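# Load two AA batteries into a remote's battery bay

## Task

Seat both AA batteries in the open battery compartment of the remote control, each with correct polarity and pressed fully home against its spring contact. The remote itself may be moved. The result only counts if everything stays in place without the robot holding it, and anything the robot is touching at the end must not settle more than about a fingernail's width once released.

## Robot and tools

Robot: two arms, left_arm and right_arm, each a six-joint arm with a two-finger parallel gripper. Bases sit at left_arm (-0.039, +0.284, +0.229) m and right_arm (-0.047, -0.298, +0.229) m, both tilted. Joint ranges (rad): waist -2.618 to 3.054, shoulder 0 to 3.142, elbow 0 to 3.142, wrist pitch -1.571 to 1.571, wrist yaw -1.571 to 1.571, wrist roll -2.094 to 2.094. Mounting plates and the metal frame behind the arms are fixed obstacles.

Frames: reported poses use one scene frame with origin on the table top midway between the arms, +z up, +x out over the table, left_arm on the +y side. Arm names are not image sides. Each gripper's own axes: fingers point along +z, close and open along y. end_effector_position is the point between the pads, roughly 1 cm short of the fingertips. Reported hand positions can be slightly wrong, more so at long reach.

The 14-number row (used by execute_actions rows and by move's target): one flat list for both arms, values in [-1, 1]: dx, dy, dz, rx, ry, rz, opening for left_arm, then the same seven for right_arm. The first six are an offset, expressed in that gripper's own axes, from the gripper pose shown in the most recent result (before any result in a scene shows it, and for later calls within one reply, from where the robot stands when the call starts). Scale: 1.0 equals 0.6 m for dx, dy, dz and 180 degrees for the rotation; rx, ry, rz form one rotation vector. Opening is absolute, not an offset: +1 fully open (0.094 m), -1 closed. All zeros is not a pause; it pulls the arm back to the reference pose.

execute_actions: argument actions is a list holding at most one item, plus optional pictures (boolean, default on). Empty list: just report state. Action item: rows (1 to 15 rows) and steps (1 to 15, default 15, each 1/30 s); each row applies for one step, every row measured from the same reference pose, and the final row repeats if steps outnumber rows. Wait item: only steps (up to 300), counted from the previous result, so thinking time eats into it. A rejected call sends nothing.

move: target (one 14-number row as above) and optional speed in m/s, 0.002 to 0.5, default 0.25 (rotation capped at twice that in rad/s). Grippers travel straight toward their targets, finishing together, lasting 0.5 to 10 s (cut off at 10 s). They take the short way around, ignore obstacles and each other, lag and may overshoot speed near full stretch. Opening is applied at the start. Result adds a move: line with an ending (done, off_target, moving, held, fault) and limits; if only one arm is named the other finished fine. held = a safety check blocked the final step; limits=paced = pose clipped; limits=held = steps blocked en route, after which the arm may lurch fast. Each gripper's remaining distance to its target is given.

wait: seconds, 0 to 10; nothing new is commanded. zoom_image: camera (cam_head_left, cam_head_right, cam_high, cam_low, cam_left_wrist, cam_right_wrist) and region [x0, y0, x1, y1] in pixels, top-left origin, at most 504x504. Head, high and low images are 504x504; wrist images 616x616. read_manual: optional section "licences", returns licence text only. finished_scene: scene number; ends and grades the scene irreversibly.

Results: a state line with each gripper's position (m) and quat_wxyz in the scene frame; grip_measured on the same scale as commanded opening (readings off by up to about 1 mm); joint positions (last one is opening in metres) and joint torques (offset, noisy); a Hand target line showing where the controller is driving each gripper; HELD marks steps not sent; 'pose unreachable' means the clearance check altered or blocked that arm; 'too close' treats plate and frame half as part of that arm; FAULT and MOTOR HOT lines.

Motion behaviour: each control step the command is clipped to within 70 mm and 16 degrees of the measured pose, and position wins over orientation. After an action the arm continues only to its last clipped pose, so long motions need several calls. Arms usually finish a centimetre or more low and may droop under zero offsets; to hold an arm steady, send the offset back to its desired pose in a reply's first call and zeros after, aiming higher if it still sags. The simulation runs while you think.

Gripping: to hold something command an opening below grip_measured, about 0.03 below for a firm grip, less for gentler. Pads push roughly 50 to 62 N, less on thin parts, with a brief spike on first contact.

Avoid: dropping or knocking items off the table, fast or deep pushes into contact (force rises with speed and with how far the target lies past contact), arms colliding or pressing each other, and long heavy holds (motors warn at 75 °C, stop at 90 °C, and the arm collapses at 100 °C). Objects may occasionally be tugged or nudged by the scene. Before finishing, release everything and confirm batteries and remote stay put on their own.

Each tool is called after "Call:" as name([rows], argument=value, ...), one row to a line, values as JSON.

## Session

Call:
execute_actions(actions=[])

Scene clock: 0.00 s of 5800.00 s.
left_arm: end_effector_position=(+0.4136, +0.4074, +0.2013) grip_measured=+1.000 end_effector_quat_wxyz=(+0.392, +0.054, +0.918, -0.012) | right_arm: end_effector_position=(+0.2705, -0.2629, +0.2502) grip_measured=+1.000 end_effector_quat_wxyz=(-0.071, -0.197, +0.923, +0.324)
Joint positions: left_arm=[0.557 0.776 0.625 0.216 0.424 0.325 0.094] | right_arm=[ 0.031  0.938  1.157 -1.259 -0.263 -0.432  0.094]
Joint velocities: left_arm=[ 0.002 -0.007 -0.022  0.037  0.022  0.051  0.   ] | right_arm=[-0.007 -0.012 -0.017  0.022  0.037 -0.037  0.   ]
Joint torques (N m, as the arm reports them, + toward a larger angle): no reading
Motor temperatures (°C, as the motors report them): left_arm=[37 38 35 36 37 35] | right_arm=[36 38 35 35 35 34]
Hand target (left_arm): +0.413, +0.407, +0.202; +0.391, +0.055, +0.919, -0.014
Hand target (right_arm): +0.273, -0.262, +0.254; -0.062, -0.199, +0.921, +0.329
camera_calibration (this result's frames):
cam_left_wrist: T_world_to_cam=[[0.191084, -0.921533, 0.338029, 0.221371], [-0.950939, -0.259161, -0.168968, 0.537038], [0.243313, -0.289158, -0.925844, 0.323774], [0, 0, 0, 1]] pos_world=[0.389611, 0.436802, 0.315676]
cam_right_wrist: T_world_to_cam=[[0.542643, -0.563701, -0.62272, -0.133807], [-0.569176, -0.791977, 0.220933, -0.071448], [-0.61772, 0.234549, -0.750606, 0.537395], [0, 0, 0, 1]] pos_world=[0.363903, -0.258058, 0.335833]

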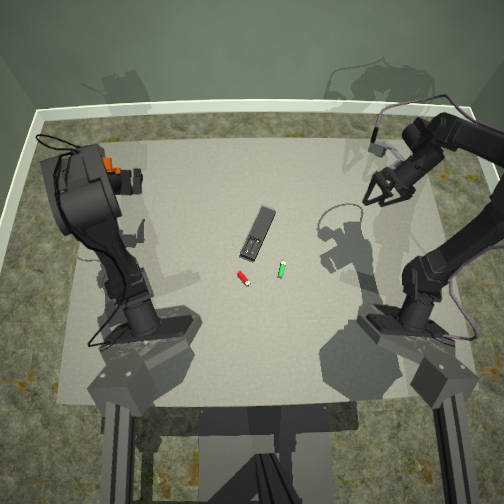

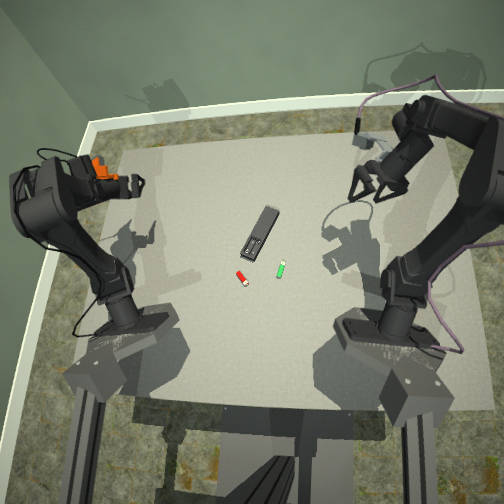

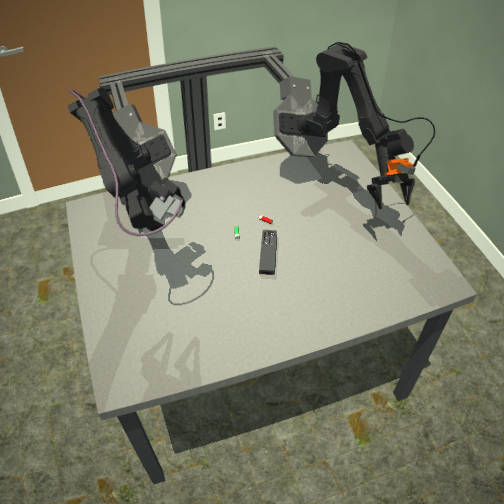

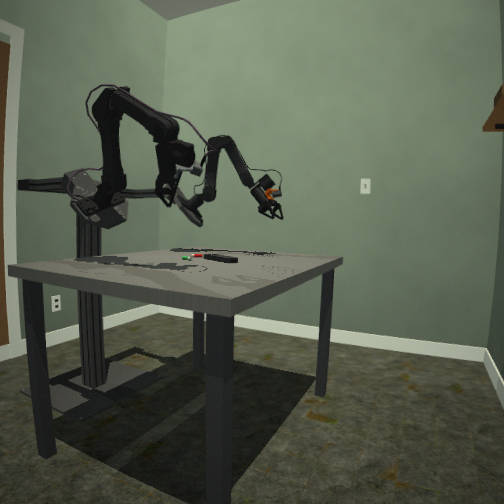

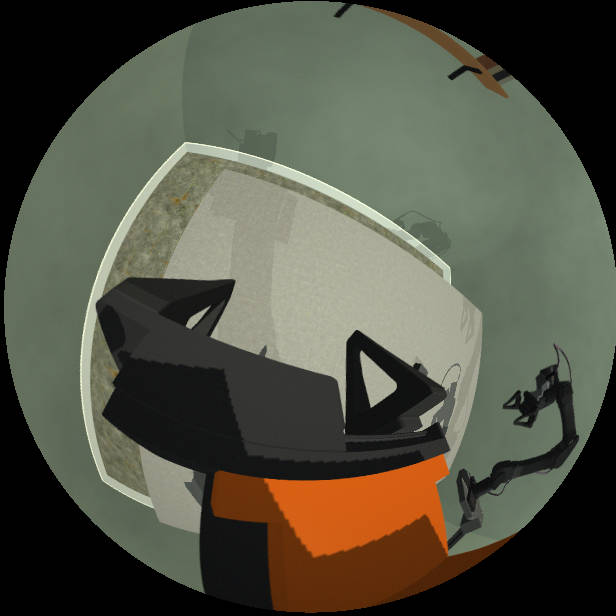

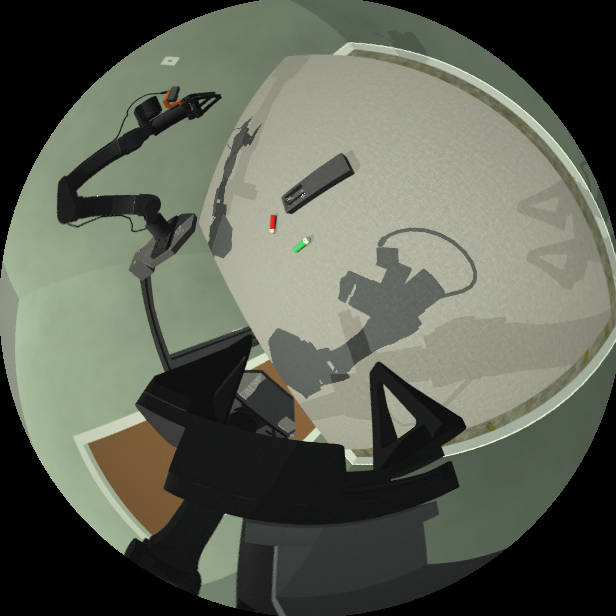

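Call:
zoom_image(camera="cam_head_left", region=[215,195,315,295])

Call:
zoom_image(camera="cam_head_right", region=[215,195,315,295])

Region (215, 195, 315, 295) of cam_head_left's 504x504 image, scaled by 5.040, with more detail than that image has.

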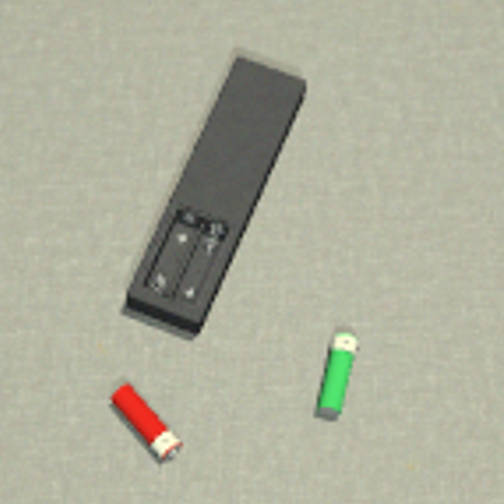

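Region (215, 195, 315, 295) of cam_head_right's 504x504 image, scaled by 5.040, with more detail than that image has.

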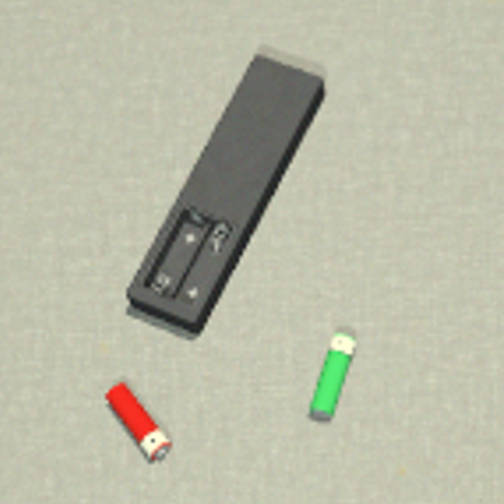

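Call:
move(target=[0.2957,-0.8035,-0.033,0.0175,0.3775,0.049,-0.3,0,0,0,0,0,0,0.5], speed=0.3)

Scene clock: 26.17 s of 5800.00 s.
left_arm: end_effector_position=(+0.2295, -0.0574, +0.0809) grip_measured=-0.297 end_effector_quat_wxyz=(-0.196, +0.119, +0.973, +0.007) | right_arm: end_effector_position=(+0.2705, -0.2631, +0.2501) grip_measured=+0.502 end_effector_quat_wxyz=(-0.071, -0.197, +0.923, +0.323)
Joint positions: left_arm=[-0.881  2.42   1.946 -1.16  -0.548 -0.835  0.033] | right_arm=[ 0.031  0.938  1.157 -1.259 -0.261 -0.432  0.071]
Joint velocities: left_arm=[-0.017  0.007 -0.007 -0.022 -0.066 -0.081  0.   ] | right_arm=[ 0.012 -0.012 -0.007 -0.037 -0.051  0.051 -0.   ]
Joint torques (N m, as the arm reports them, + toward a larger angle): left_arm=[-12.86  -8.13   4.35  -0.35   0.21  -0.08] | right_arm=[ 0.68 -6.45  4.6  -0.26 -0.38 -0.01]
Motor temperatures (°C, as the motors report them): left_arm=[38 39 36 39 37 35] | right_arm=[36 40 36 35 35 34]
Hand target (left_arm): +0.228, -0.066, +0.087; -0.197, +0.120, +0.973, -0.001
Hand target (right_arm): +0.271, -0.263, +0.250; -0.071, -0.197, +0.923, +0.324
Off the commanded pose (left_arm): 0.007 m, 2 deg.
Off the commanded pose (right_arm): 0.000 m, 0 deg.
After step 90, 20.30 s passed at rest.
move: done
camera_calibration (this result's frames):
cam_left_wrist: T_world_to_cam=[[0.215883, -0.970015, -0.111645, -0.103135], [-0.549905, -0.215269, 0.807009, 0.0527453], [-0.806845, -0.112826, -0.579889, 0.345833], [0, 0, 0, 1]] pos_world=[0.330304, -0.0496695, 0.146464]
cam_right_wrist: T_world_to_cam=[[0.542867, -0.56422, -0.622054, -0.134326], [-0.568953, -0.791907, 0.221756, -0.0718132], [-0.617728, 0.233535, -0.750915, 0.537149], [0, 0, 0, 1]] pos_world=[0.363875, -0.258102, 0.33572]

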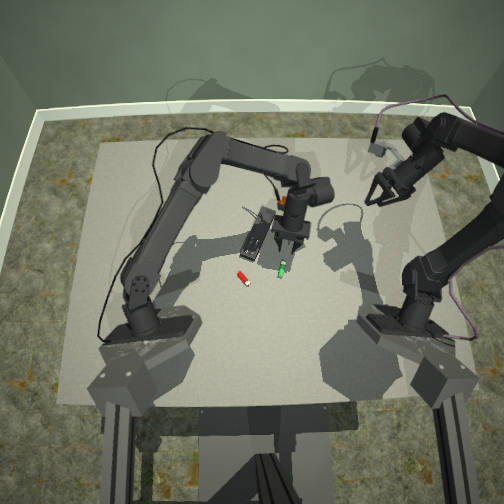

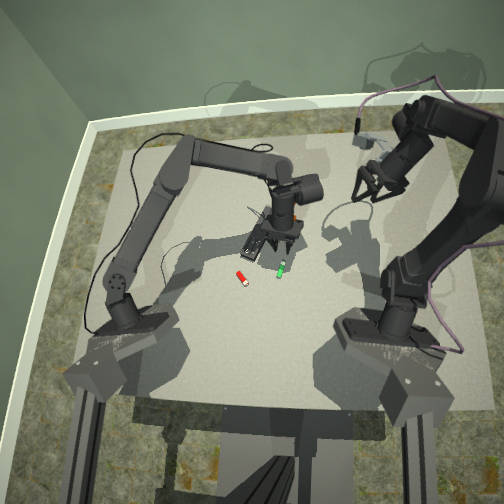

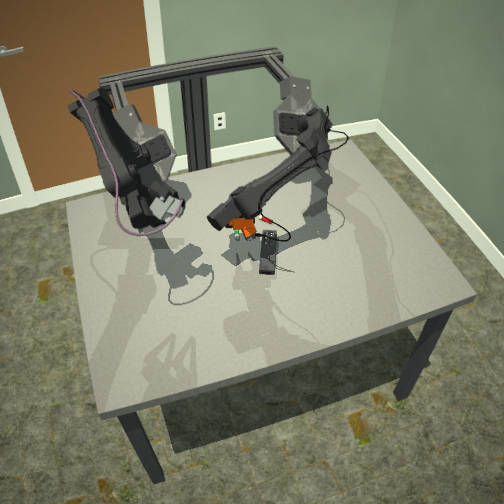

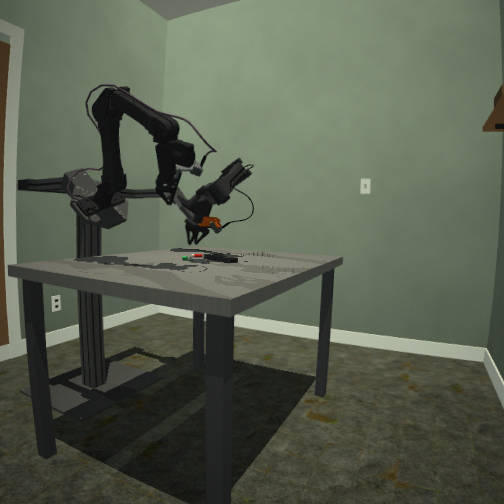

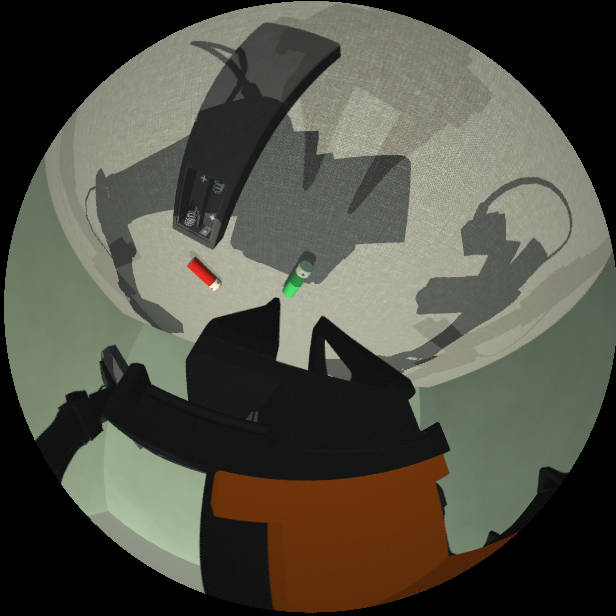

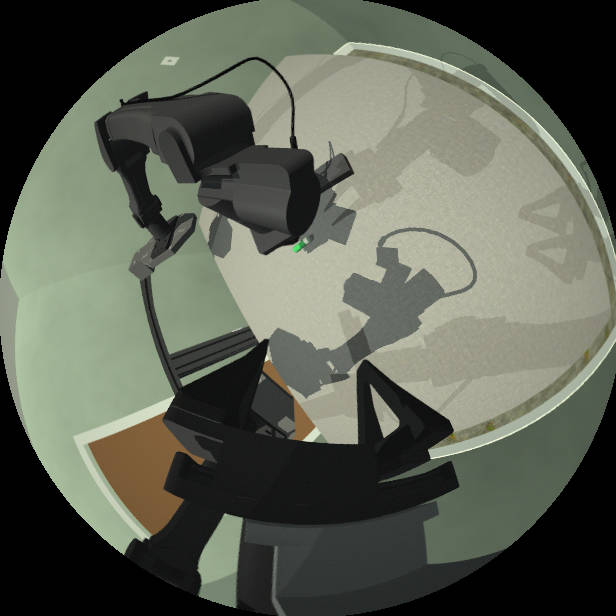

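Call:
move(target=[-0.007,0,0.087,-0.0105,0,0,-0.3,0,0,0,0,0,0,0.5], speed=0.08)

Call:
zoom_image(camera="cam_left_wrist", region=[230,230,390,390])

Call:
zoom_image(camera="cam_low", region=[165,230,225,275])

Scene clock: 32.93 s of 5800.00 s.
left_arm: end_effector_position=(+0.2209, -0.0552, +0.0337) grip_measured=-0.297 end_effector_quat_wxyz=(-0.196, +0.111, +0.974, +0.018) | right_arm: end_effector_position=(+0.2705, -0.2633, +0.2500) grip_measured=+0.502 end_effector_quat_wxyz=(-0.072, -0.197, +0.923, +0.323)
Joint positions: left_arm=[-0.816  2.491  1.924 -1.044 -0.563 -0.789  0.033] | right_arm=[ 0.031  0.938  1.157 -1.259 -0.26  -0.432  0.071]
Joint velocities: left_arm=[ 0.007  0.012  0.002  0.037 -0.051  0.037  0.   ] | right_arm=[-0.012 -0.012 -0.017 -0.081 -0.037  0.022 -0.002]
Joint torques (N m, as the arm reports them, + toward a larger angle): left_arm=[-11.85  -8.69   0.45  -0.17   0.04   0.05] | right_arm=[ 0.7  -6.46  4.57 -0.26 -0.39  0.  ]
Motor temperatures (°C, as the motors report them): left_arm=[39 39 36 38 37 35] | right_arm=[36 40 36 35 35 34]
Hand target (left_arm): +0.213, -0.054, +0.031; -0.194, +0.123, +0.973, +0.024
Hand target (right_arm): +0.270, -0.263, +0.250; -0.071, -0.197, +0.923, +0.323
Off the commanded pose (left_arm): 0.008 m, 1 deg.
Off the commanded pose (right_arm): 0.000 m, 0 deg.
After step 90, 2.63 s passed at rest.
move: done
camera_calibration (this result's frames):
cam_left_wrist: T_world_to_cam=[[0.227265, -0.964407, -0.135164, -0.105856], [-0.550205, -0.241679, 0.799291, 0.0854352], [-0.803508, -0.107283, -0.585547, 0.311568], [0, 0, 0, 1]] pos_world=[0.321412, -0.0480139, 0.0998423]
cam_right_wrist: T_world_to_cam=[[0.543091, -0.564739, -0.621387, -0.134846], [-0.568731, -0.791836, 0.222579, -0.0721781], [-0.617736, 0.232521, -0.751223, 0.536902], [0, 0, 0, 1]] pos_world=[0.363847, -0.258147, 0.335607]

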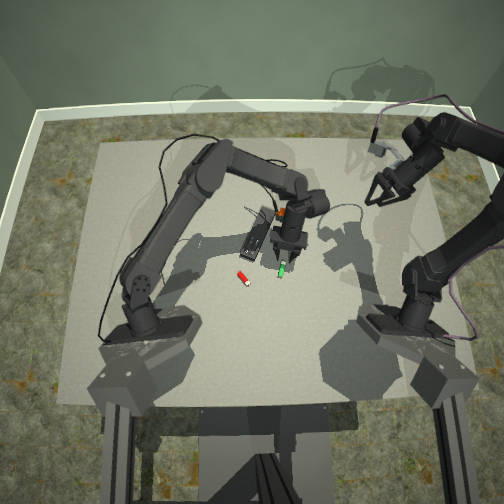

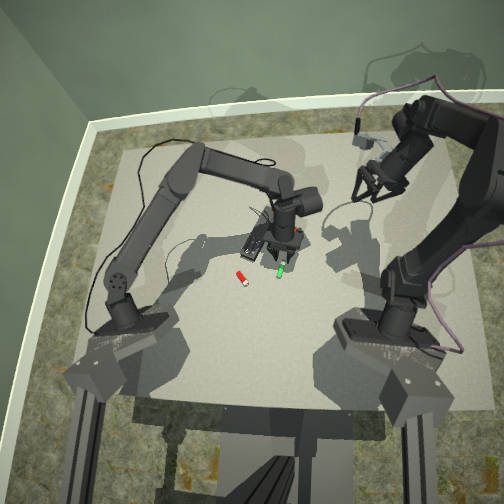

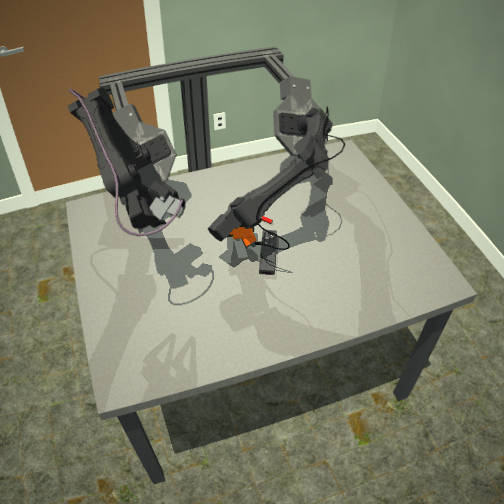

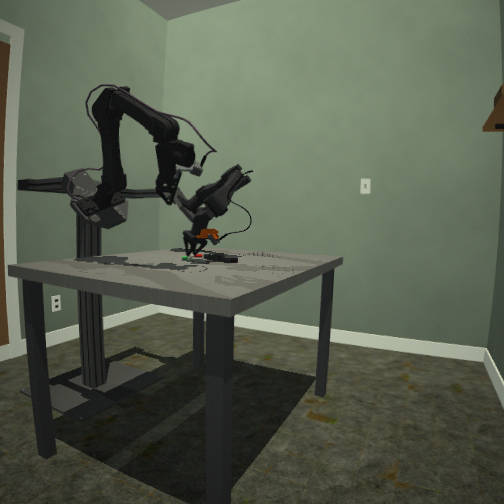

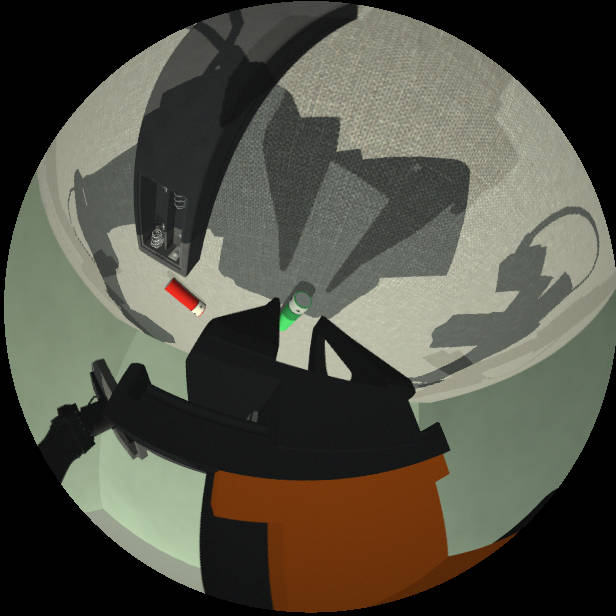

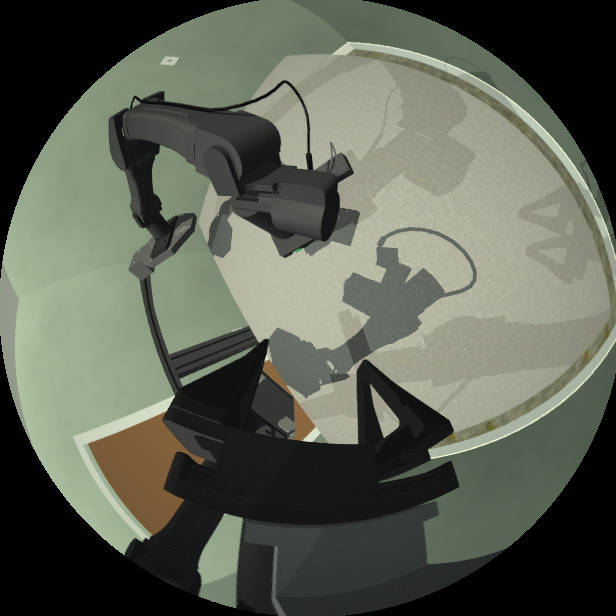

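Region (230, 230, 390, 390) of cam_left_wrist's 616x616 image, scaled by 3.150, with more detail than that image has.

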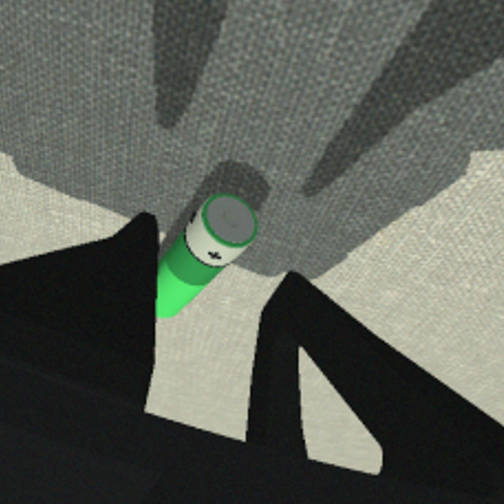

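Region (165, 230, 225, 275) of cam_low's 504x504 image, scaled by 8.400, with more detail than that image has; it fills the top 378 rows of this view, and the rest is white.

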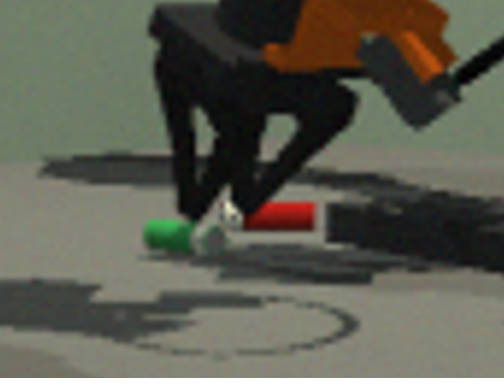

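Call:
execute_actions([
  {"rows":[[0.011,-0.002,0.012,-0.003,0,0.008,-0.3,0,0,0,0,0,0,0.5],[0.012,-0.002,0.014,-0.003,0,0.008,-0.3,0,0,0,0,0,0,0.5],[0.013,-0.003,0.016,-0.003,0,0.008,-0.3,0,0,0,0,0,0,0.5],[0.014,-0.003,0.018,-0.003,0,0.008,-0.3,0,0,0,0,0,0,0.5],[0.015,-0.003,0.020,-0.003,0,0.008,-0.3,0,0,0,0,0,0,0.5],[0.016,-0.004,0.022,-0.003,0,0.008,-0.3,0,0,0,0,0,0,0.5],[0.017,-0.004,0.025,-0.003,0,0.008,-0.3,0,0,0,0,0,0,0.5],[0.018,-0.005,0.028,-0.003,0,0.008,-0.3,0,0,0,0,0,0,0.5],[0.019,-0.005,0.031,-0.003,0,0.008,-0.3,0,0,0,0,0,0,0.5]],"steps":15},
])

Call:
zoom_image(camera="cam_left_wrist", region=[230,230,390,390])

Call:
zoom_image(camera="cam_low", region=[165,230,225,275])

Scene clock: 38.97 s of 5800.00 s.
left_arm: end_effector_position=(+0.2124, -0.0559, +0.0276) grip_measured=-0.297 end_effector_quat_wxyz=(-0.194, +0.116, +0.974, +0.015) | right_arm: end_effector_position=(+0.2704, -0.2634, +0.2499) grip_measured=+0.502 end_effector_quat_wxyz=(-0.072, -0.197, +0.923, +0.322)
Joint positions: left_arm=[-0.816  2.491  1.881 -0.994 -0.564 -0.775  0.033] | right_arm=[ 0.031  0.938  1.157 -1.259 -0.259 -0.432  0.071]
Joint velocities: left_arm=[ 0.012  0.002 -0.002  0.051  0.037  0.051 -0.   ] | right_arm=[ 0.002  0.007  0.002 -0.037  0.007  0.022  0.001]
Joint torques (N m, as the arm reports them, + toward a larger angle): left_arm=[-11.07  -8.06   0.37  -0.16   0.06   0.06] | right_arm=[ 0.71 -6.46  4.57 -0.26 -0.38 -0.01]
Motor temperatures (°C, as the motors report them): left_arm=[40 39 36 37 37 35] | right_arm=[36 40 36 35 35 34]
Hand target (left_arm): +0.203, -0.054, +0.021; -0.196, +0.124, +0.972, +0.021
Hand target (right_arm): +0.270, -0.263, +0.250; -0.072, -0.197, +0.923, +0.323
Off the commanded pose (left_arm): 0.012 m, 1 deg.
Off the commanded pose (right_arm): 0.000 m, 0 deg.
Steps of this call (steps 1 to 90: nothing new was sent; then 2.53 s passed at rest; steps 91 to 105: all 15 steps of this action). Readings (end_effector_position):
91: left_arm (+0.2212, -0.0556, +0.0336) | right_arm (+0.2705, -0.2633, +0.2499)
92: left_arm (+0.2214, -0.0559, +0.0335) | right_arm (+0.2705, -0.2633, +0.2499)
94: left_arm (+0.2215, -0.0570, +0.0328) | right_arm (+0.2705, -0.2634, +0.2499)
98: left_arm (+0.2159, -0.0558, +0.0300) | right_arm (+0.2704, -0.2634, +0.2499)
105: the state above
camera_calibration (this result's frames):
cam_left_wrist: T_world_to_cam=[[0.220102, -0.967223, -0.12663, -0.104327], [-0.554182, -0.230815, 0.799754, 0.0868771], [-0.802769, -0.105852, -0.58682, 0.300966], [0, 0, 0, 1]] pos_world=[0.312714, -0.0489971, 0.0939216]
cam_right_wrist: T_world_to_cam=[[0.543315, -0.565257, -0.62072, -0.135365], [-0.568509, -0.791763, 0.223403, -0.0725426], [-0.617743, 0.231507, -0.75153, 0.536654], [0, 0, 0, 1]] pos_world=[0.363819, -0.258192, 0.335494]

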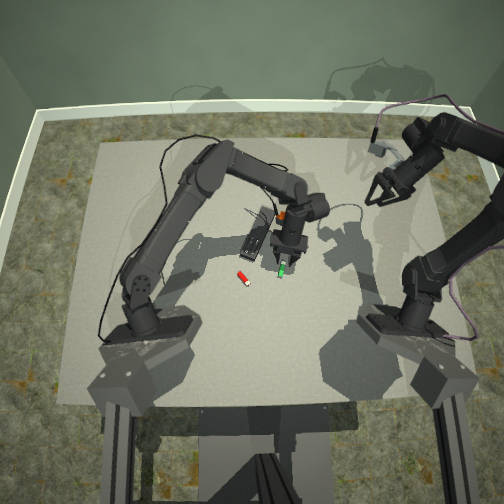

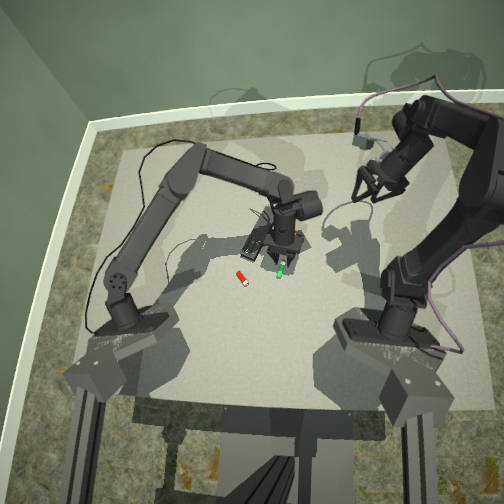

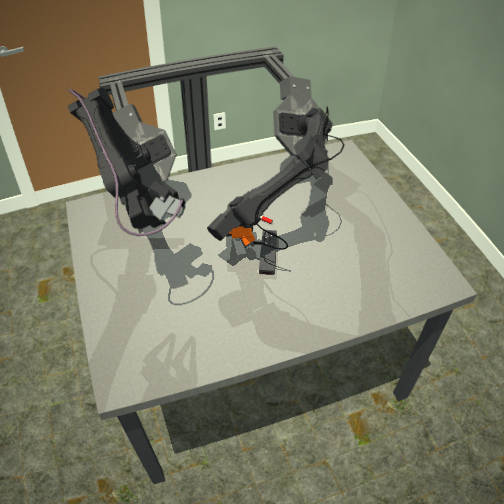

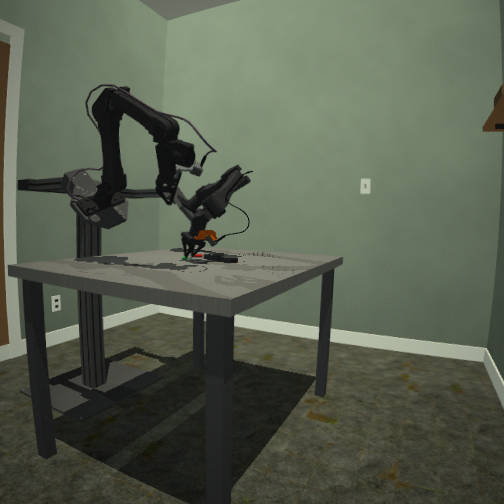

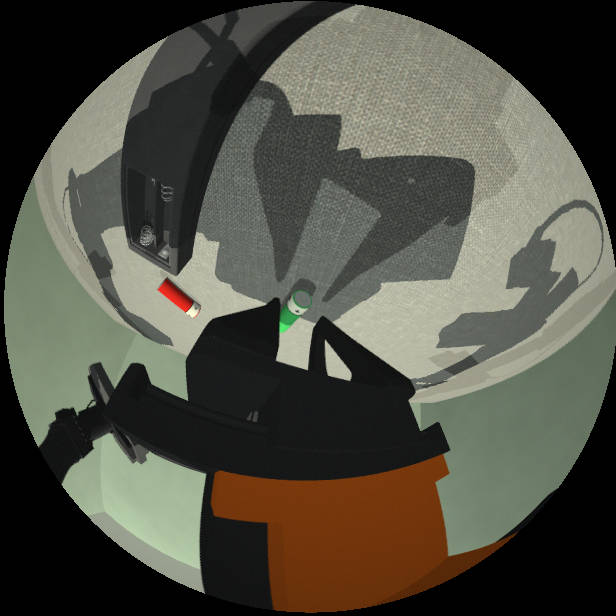

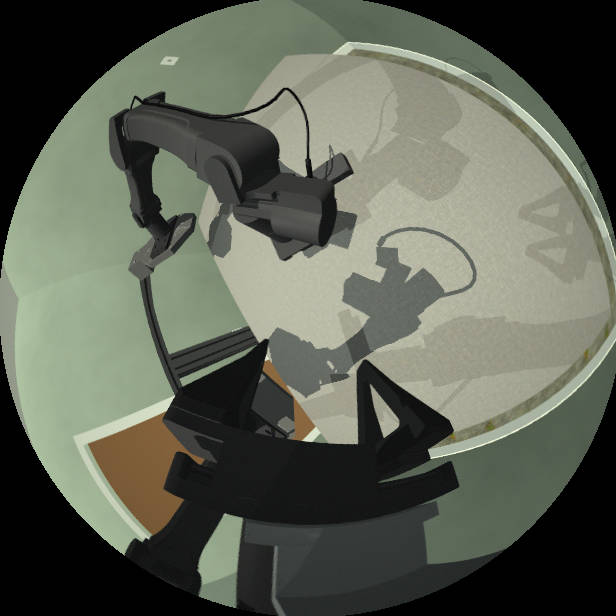

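Region (230, 230, 390, 390) of cam_left_wrist's 616x616 image, scaled by 3.150, with more detail than that image has.

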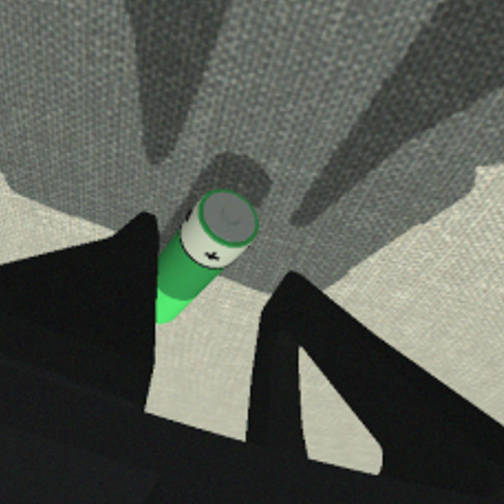

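Region (165, 230, 225, 275) of cam_low's 504x504 image, scaled by 8.400, with more detail than that image has; it fills the top 378 rows of this view, and the rest is white.

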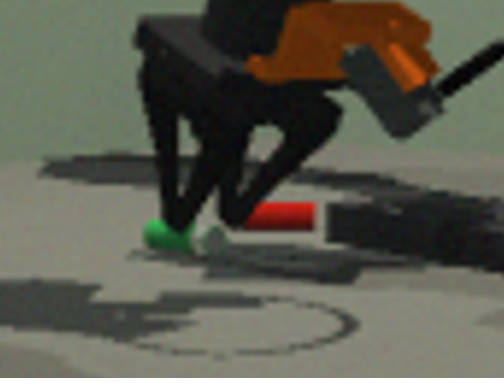

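Call:
execute_actions([
  {"rows":[[0.010,0,0.018,-0.003,0,0.006,-0.35,0,0,0,0,0,0,0.5],[0.009,0.001,0.020,-0.003,0,0.006,-0.4,0,0,0,0,0,0,0.5],[0.008,0.002,0.022,-0.003,0,0.006,-0.42,0,0,0,0,0,0,0.5],[0.007,0.002,0.024,-0.003,0,0.006,-0.42,0,0,0,0,0,0,0.5],[0.006,0.003,0.027,-0.003,0,0.006,-0.42,0,0,0,0,0,0,0.5]],"steps":15},
], pictures=false)

Scene clock: 42.73 s of 5800.00 s.
left_arm: end_effector_position=(+0.2148, -0.0529, +0.0175) grip_measured=-0.417 end_effector_quat_wxyz=(-0.192, +0.112, +0.975, +0.013) | right_arm: end_effector_position=(+0.2704, -0.2636, +0.2498) grip_measured=+0.502 end_effector_quat_wxyz=(-0.072, -0.197, +0.923, +0.322)
Joint positions: left_arm=[-0.795  2.491  1.864 -0.956 -0.564 -0.751  0.027] | right_arm=[ 0.031  0.938  1.157 -1.259 -0.258 -0.432  0.071]
Joint velocities: left_arm=[ 0.007 -0.012  0.012  0.037 -0.007 -0.007 -0.   ] | right_arm=[ 0.007  0.012 -0.022 -0.007 -0.037 -0.037 -0.002]
Joint torques (N m, as the arm reports them, + toward a larger angle): left_arm=[-11.76  -8.22   0.27  -0.13   0.01   0.1 ] | right_arm=[ 0.66 -6.45  4.56 -0.26 -0.38  0.  ]
Motor temperatures (°C, as the motors report them): left_arm=[40 39 36 37 37 35] | right_arm=[36 40 36 35 35 34]
Hand target (left_arm): +0.204, -0.052, +0.014; -0.194, +0.126, +0.973, +0.018
Hand target (right_arm): +0.270, -0.263, +0.250; -0.072, -0.197, +0.923, +0.322
Off the commanded pose (left_arm): 0.012 m, 2 deg.
Off the commanded pose (right_arm): 0.000 m, 0 deg.
Steps of this call (steps 1 to 90: nothing new was sent; then 0.27 s passed at rest; steps 91 to 105: all 15 steps of this action). Readings (end_effector_position):
91: left_arm (+0.2135, -0.0577, +0.0269) | right_arm (+0.2704, -0.2635, +0.2498)
92: left_arm (+0.2140, -0.0578, +0.0264) | right_arm (+0.2704, -0.2635, +0.2498)
94: left_arm (+0.2141, -0.0575, +0.0245) | right_arm (+0.2704, -0.2636, +0.2498)
98: left_arm (+0.2136, -0.0534, +0.0194) | right_arm (+0.2704, -0.2636, +0.2498)
105: the state above

Call:
execute_actions([
  {"rows":[[0.017,-0.0025,0.011,-0.003,0.003,0.009,-0.45,0,0,0,0,0,0,0.5],[0.020,-0.0025,0.011,-0.003,0.006,0.009,-0.48,0,0,0,0,0,0,0.5],[0.023,-0.0025,0.011,-0.003,0.009,0.009,-0.5,0,0,0,0,0,0,0.5],[0.026,-0.0025,0.011,-0.003,0.012,0.009,-0.52,0,0,0,0,0,0,0.5],[0.028,-0.0025,0.011,-0.003,0.014,0.009,-0.54,0,0,0,0,0,0,0.5],[0.028,-0.0025,0.011,-0.003,0.014,0.009,-0.56,0,0,0,0,0,0,0.5],[0.028,-0.0025,0.011,-0.003,0.014,0.009,-0.58,0,0,0,0,0,0,0.5],[0.028,-0.0025,0.011,-0.003,0.014,0.009,-0.60,0,0,0,0,0,0,0.5],[0.028,-0.0025,0.011,-0.003,0.014,0.009,-0.62,0,0,0,0,0,0,0.5],[0.028,-0.0025,0.011,-0.003,0.014,0.009,-0.64,0,0,0,0,0,0,0.5],[0.028,-0.0025,0.011,-0.003,0.014,0.009,-0.66,0,0,0,0,0,0,0.5],[0.028,-0.0025,0.011,-0.003,0.014,0.009,-0.68,0,0,0,0,0,0,0.5],[0.028,-0.0025,0.011,-0.003,0.014,0.009,-0.71,0,0,0,0,0,0,0.5],[0.028,-0.0025,0.011,-0.003,0.014,0.009,-0.74,0,0,0,0,0,0,0.5]],"steps":15},
], pictures=false)

Call:
execute_actions([
  {"steps":6},
])

Call:
zoom_image(camera="cam_low", region=[165,230,225,275])

Scene clock: 51.60 s of 5800.00 s.
left_arm: end_effector_position=(+0.2123, -0.0527, +0.0185) grip_measured=-0.711 end_effector_quat_wxyz=(-0.199, +0.115, +0.973, +0.011) | right_arm: end_effector_position=(+0.2704, -0.2638, +0.2496) grip_measured=+0.502 end_effector_quat_wxyz=(-0.072, -0.197, +0.923, +0.321)
Joint positions: left_arm=[-0.795  2.491  1.864 -0.963 -0.552 -0.749  0.014] | right_arm=[ 0.031  0.938  1.157 -1.259 -0.257 -0.432  0.071]
Joint velocities: left_arm=[-0.012 -0.002  0.007  0.022 -0.022  0.037  0.001] | right_arm=[-0.012  0.002  0.022 -0.022 -0.007 -0.022 -0.   ]
Joint torques (N m, as the arm reports them, + toward a larger angle): left_arm=[-11.63  -8.03   0.68  -0.39   0.21  -0.05] | right_arm=[ 0.7  -6.48  4.58 -0.25 -0.38 -0.01]
Motor temperatures (°C, as the motors report them): left_arm=[41 39 36 37 37 35] | right_arm=[36 40 36 35 35 34]
Hand target (left_arm): +0.197, -0.050, +0.018; -0.213, +0.126, +0.969, +0.017
Hand target (right_arm): +0.270, -0.264, +0.250; -0.072, -0.197, +0.923, +0.322
Off the commanded pose (left_arm): 0.016 m, 2 deg.
Off the commanded pose (right_arm): 0.000 m, 0 deg.
Steps of this call (steps 1 to 90: nothing new was sent; then 5.37 s passed at rest; steps 91 to 105: all 15 steps of this action). Readings (end_effector_position):
91: left_arm (+0.2151, -0.0534, +0.0173) | right_arm (+0.2704, -0.2636, +0.2498)
92: left_arm (+0.2151, -0.0534, +0.0173) | right_arm (+0.2704, -0.2637, +0.2497)
94: left_arm (+0.2148, -0.0535, +0.0174) | right_arm (+0.2704, -0.2637, +0.2497)
98: left_arm (+0.2131, -0.0529, +0.0182) | right_arm (+0.2704, -0.2638, +0.2496)
105: the state above

Scene clock: 51.80 s of 5800.00 s.
left_arm: end_effector_position=(+0.2123, -0.0527, +0.0185) grip_measured=-0.711 end_effector_quat_wxyz=(-0.199, +0.115, +0.973, +0.011) | right_arm: end_effector_position=(+0.2704, -0.2638, +0.2496) grip_measured=+0.502 end_effector_quat_wxyz=(-0.072, -0.197, +0.923, +0.321)
Joint positions: left_arm=[-0.795  2.491  1.864 -0.963 -0.552 -0.749  0.014] | right_arm=[ 0.031  0.938  1.157 -1.259 -0.257 -0.432  0.071]
Joint velocities: left_arm=[ 0.002 -0.022 -0.002 -0.081  0.007  0.022  0.001] | right_arm=[ 0.002  0.012 -0.022  0.007  0.007 -0.066  0.001]
Joint torques (N m, as the arm reports them, + toward a larger angle): left_arm=[-11.77  -8.02   0.71  -0.4    0.23  -0.05] | right_arm=[ 0.68 -6.47  4.59 -0.27 -0.38 -0.01]
Motor temperatures (°C, as the motors report them): left_arm=[41 39 36 37 37 35] | right_arm=[36 40 36 35 35 34]
Hand target (left_arm): +0.197, -0.050, +0.018; -0.213, +0.126, +0.969, +0.017
Hand target (right_arm): +0.270, -0.264, +0.250; -0.072, -0.197, +0.923, +0.322
Off the commanded pose (left_arm): 0.016 m, 2 deg.
Off the commanded pose (right_arm): 0.000 m, 0 deg.
Steps of this call (steps 1 to 6: nothing new was sent). Readings (end_effector_position):
1: left_arm (+0.2123, -0.0527, +0.0185) | right_arm (+0.2704, -0.2638, +0.2496)
2: left_arm (+0.2123, -0.0527, +0.0185) | right_arm (+0.2704, -0.2638, +0.2496)
4: left_arm (+0.2123, -0.0527, +0.0185) | right_arm (+0.2704, -0.2638, +0.2496)
6: the state above
camera_calibration (this result's frames):
cam_left_wrist: T_world_to_cam=[[0.222428, -0.967236, -0.122396, -0.102933], [-0.545439, -0.22751, 0.806682, 0.0930294], [-0.808098, -0.112669, -0.578173, 0.296546], [0, 0, 0, 1]] pos_world=[0.313275, -0.0449839, 0.0838112]
cam_right_wrist: T_world_to_cam=[[0.543763, -0.566291, -0.619384, -0.136404], [-0.568065, -0.791616, 0.225049, -0.0732703], [-0.617757, 0.229477, -0.752141, 0.536156], [0, 0, 0, 1]] pos_world=[0.363764, -0.258282, 0.335268]

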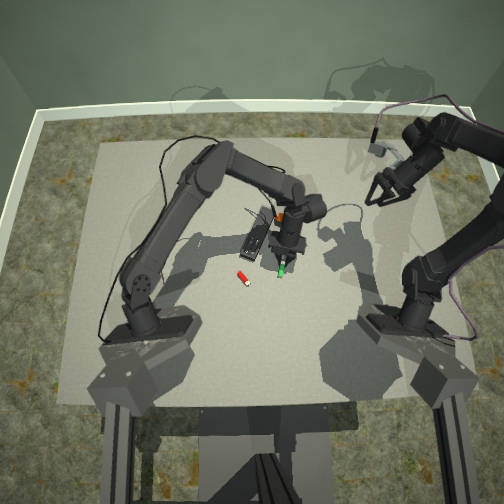

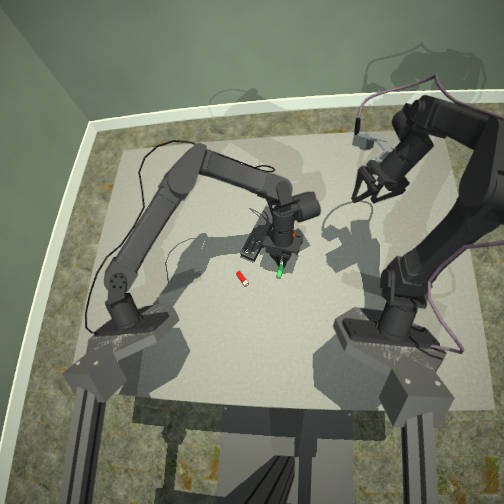

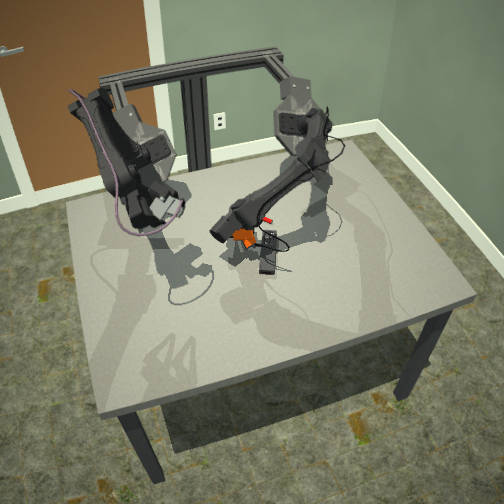

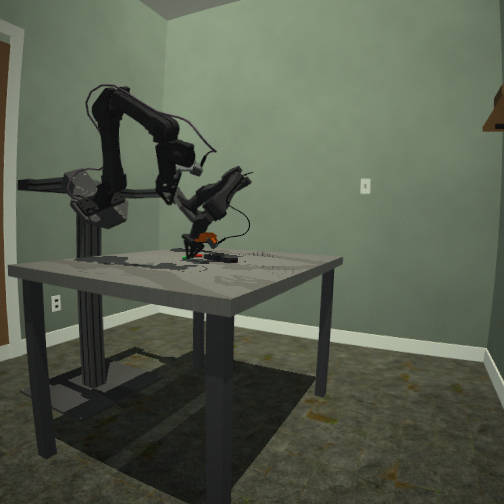

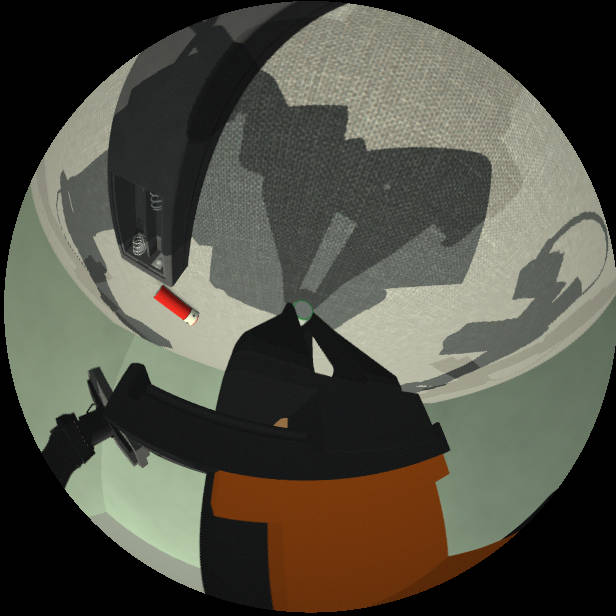

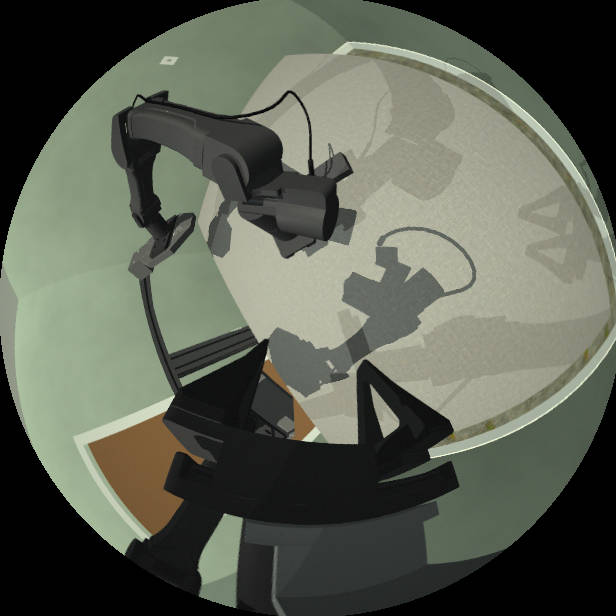

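Region (165, 230, 225, 275) of cam_low's 504x504 image, scaled by 8.400, with more detail than that image has; it fills the top 378 rows of this view, and the rest is white.

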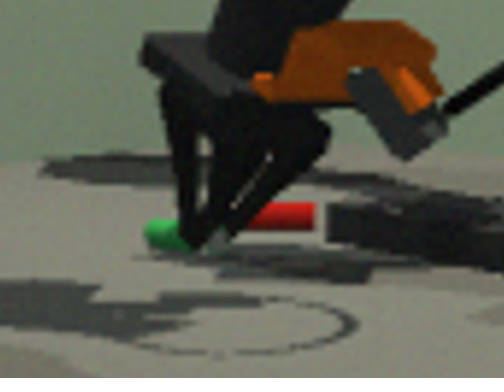

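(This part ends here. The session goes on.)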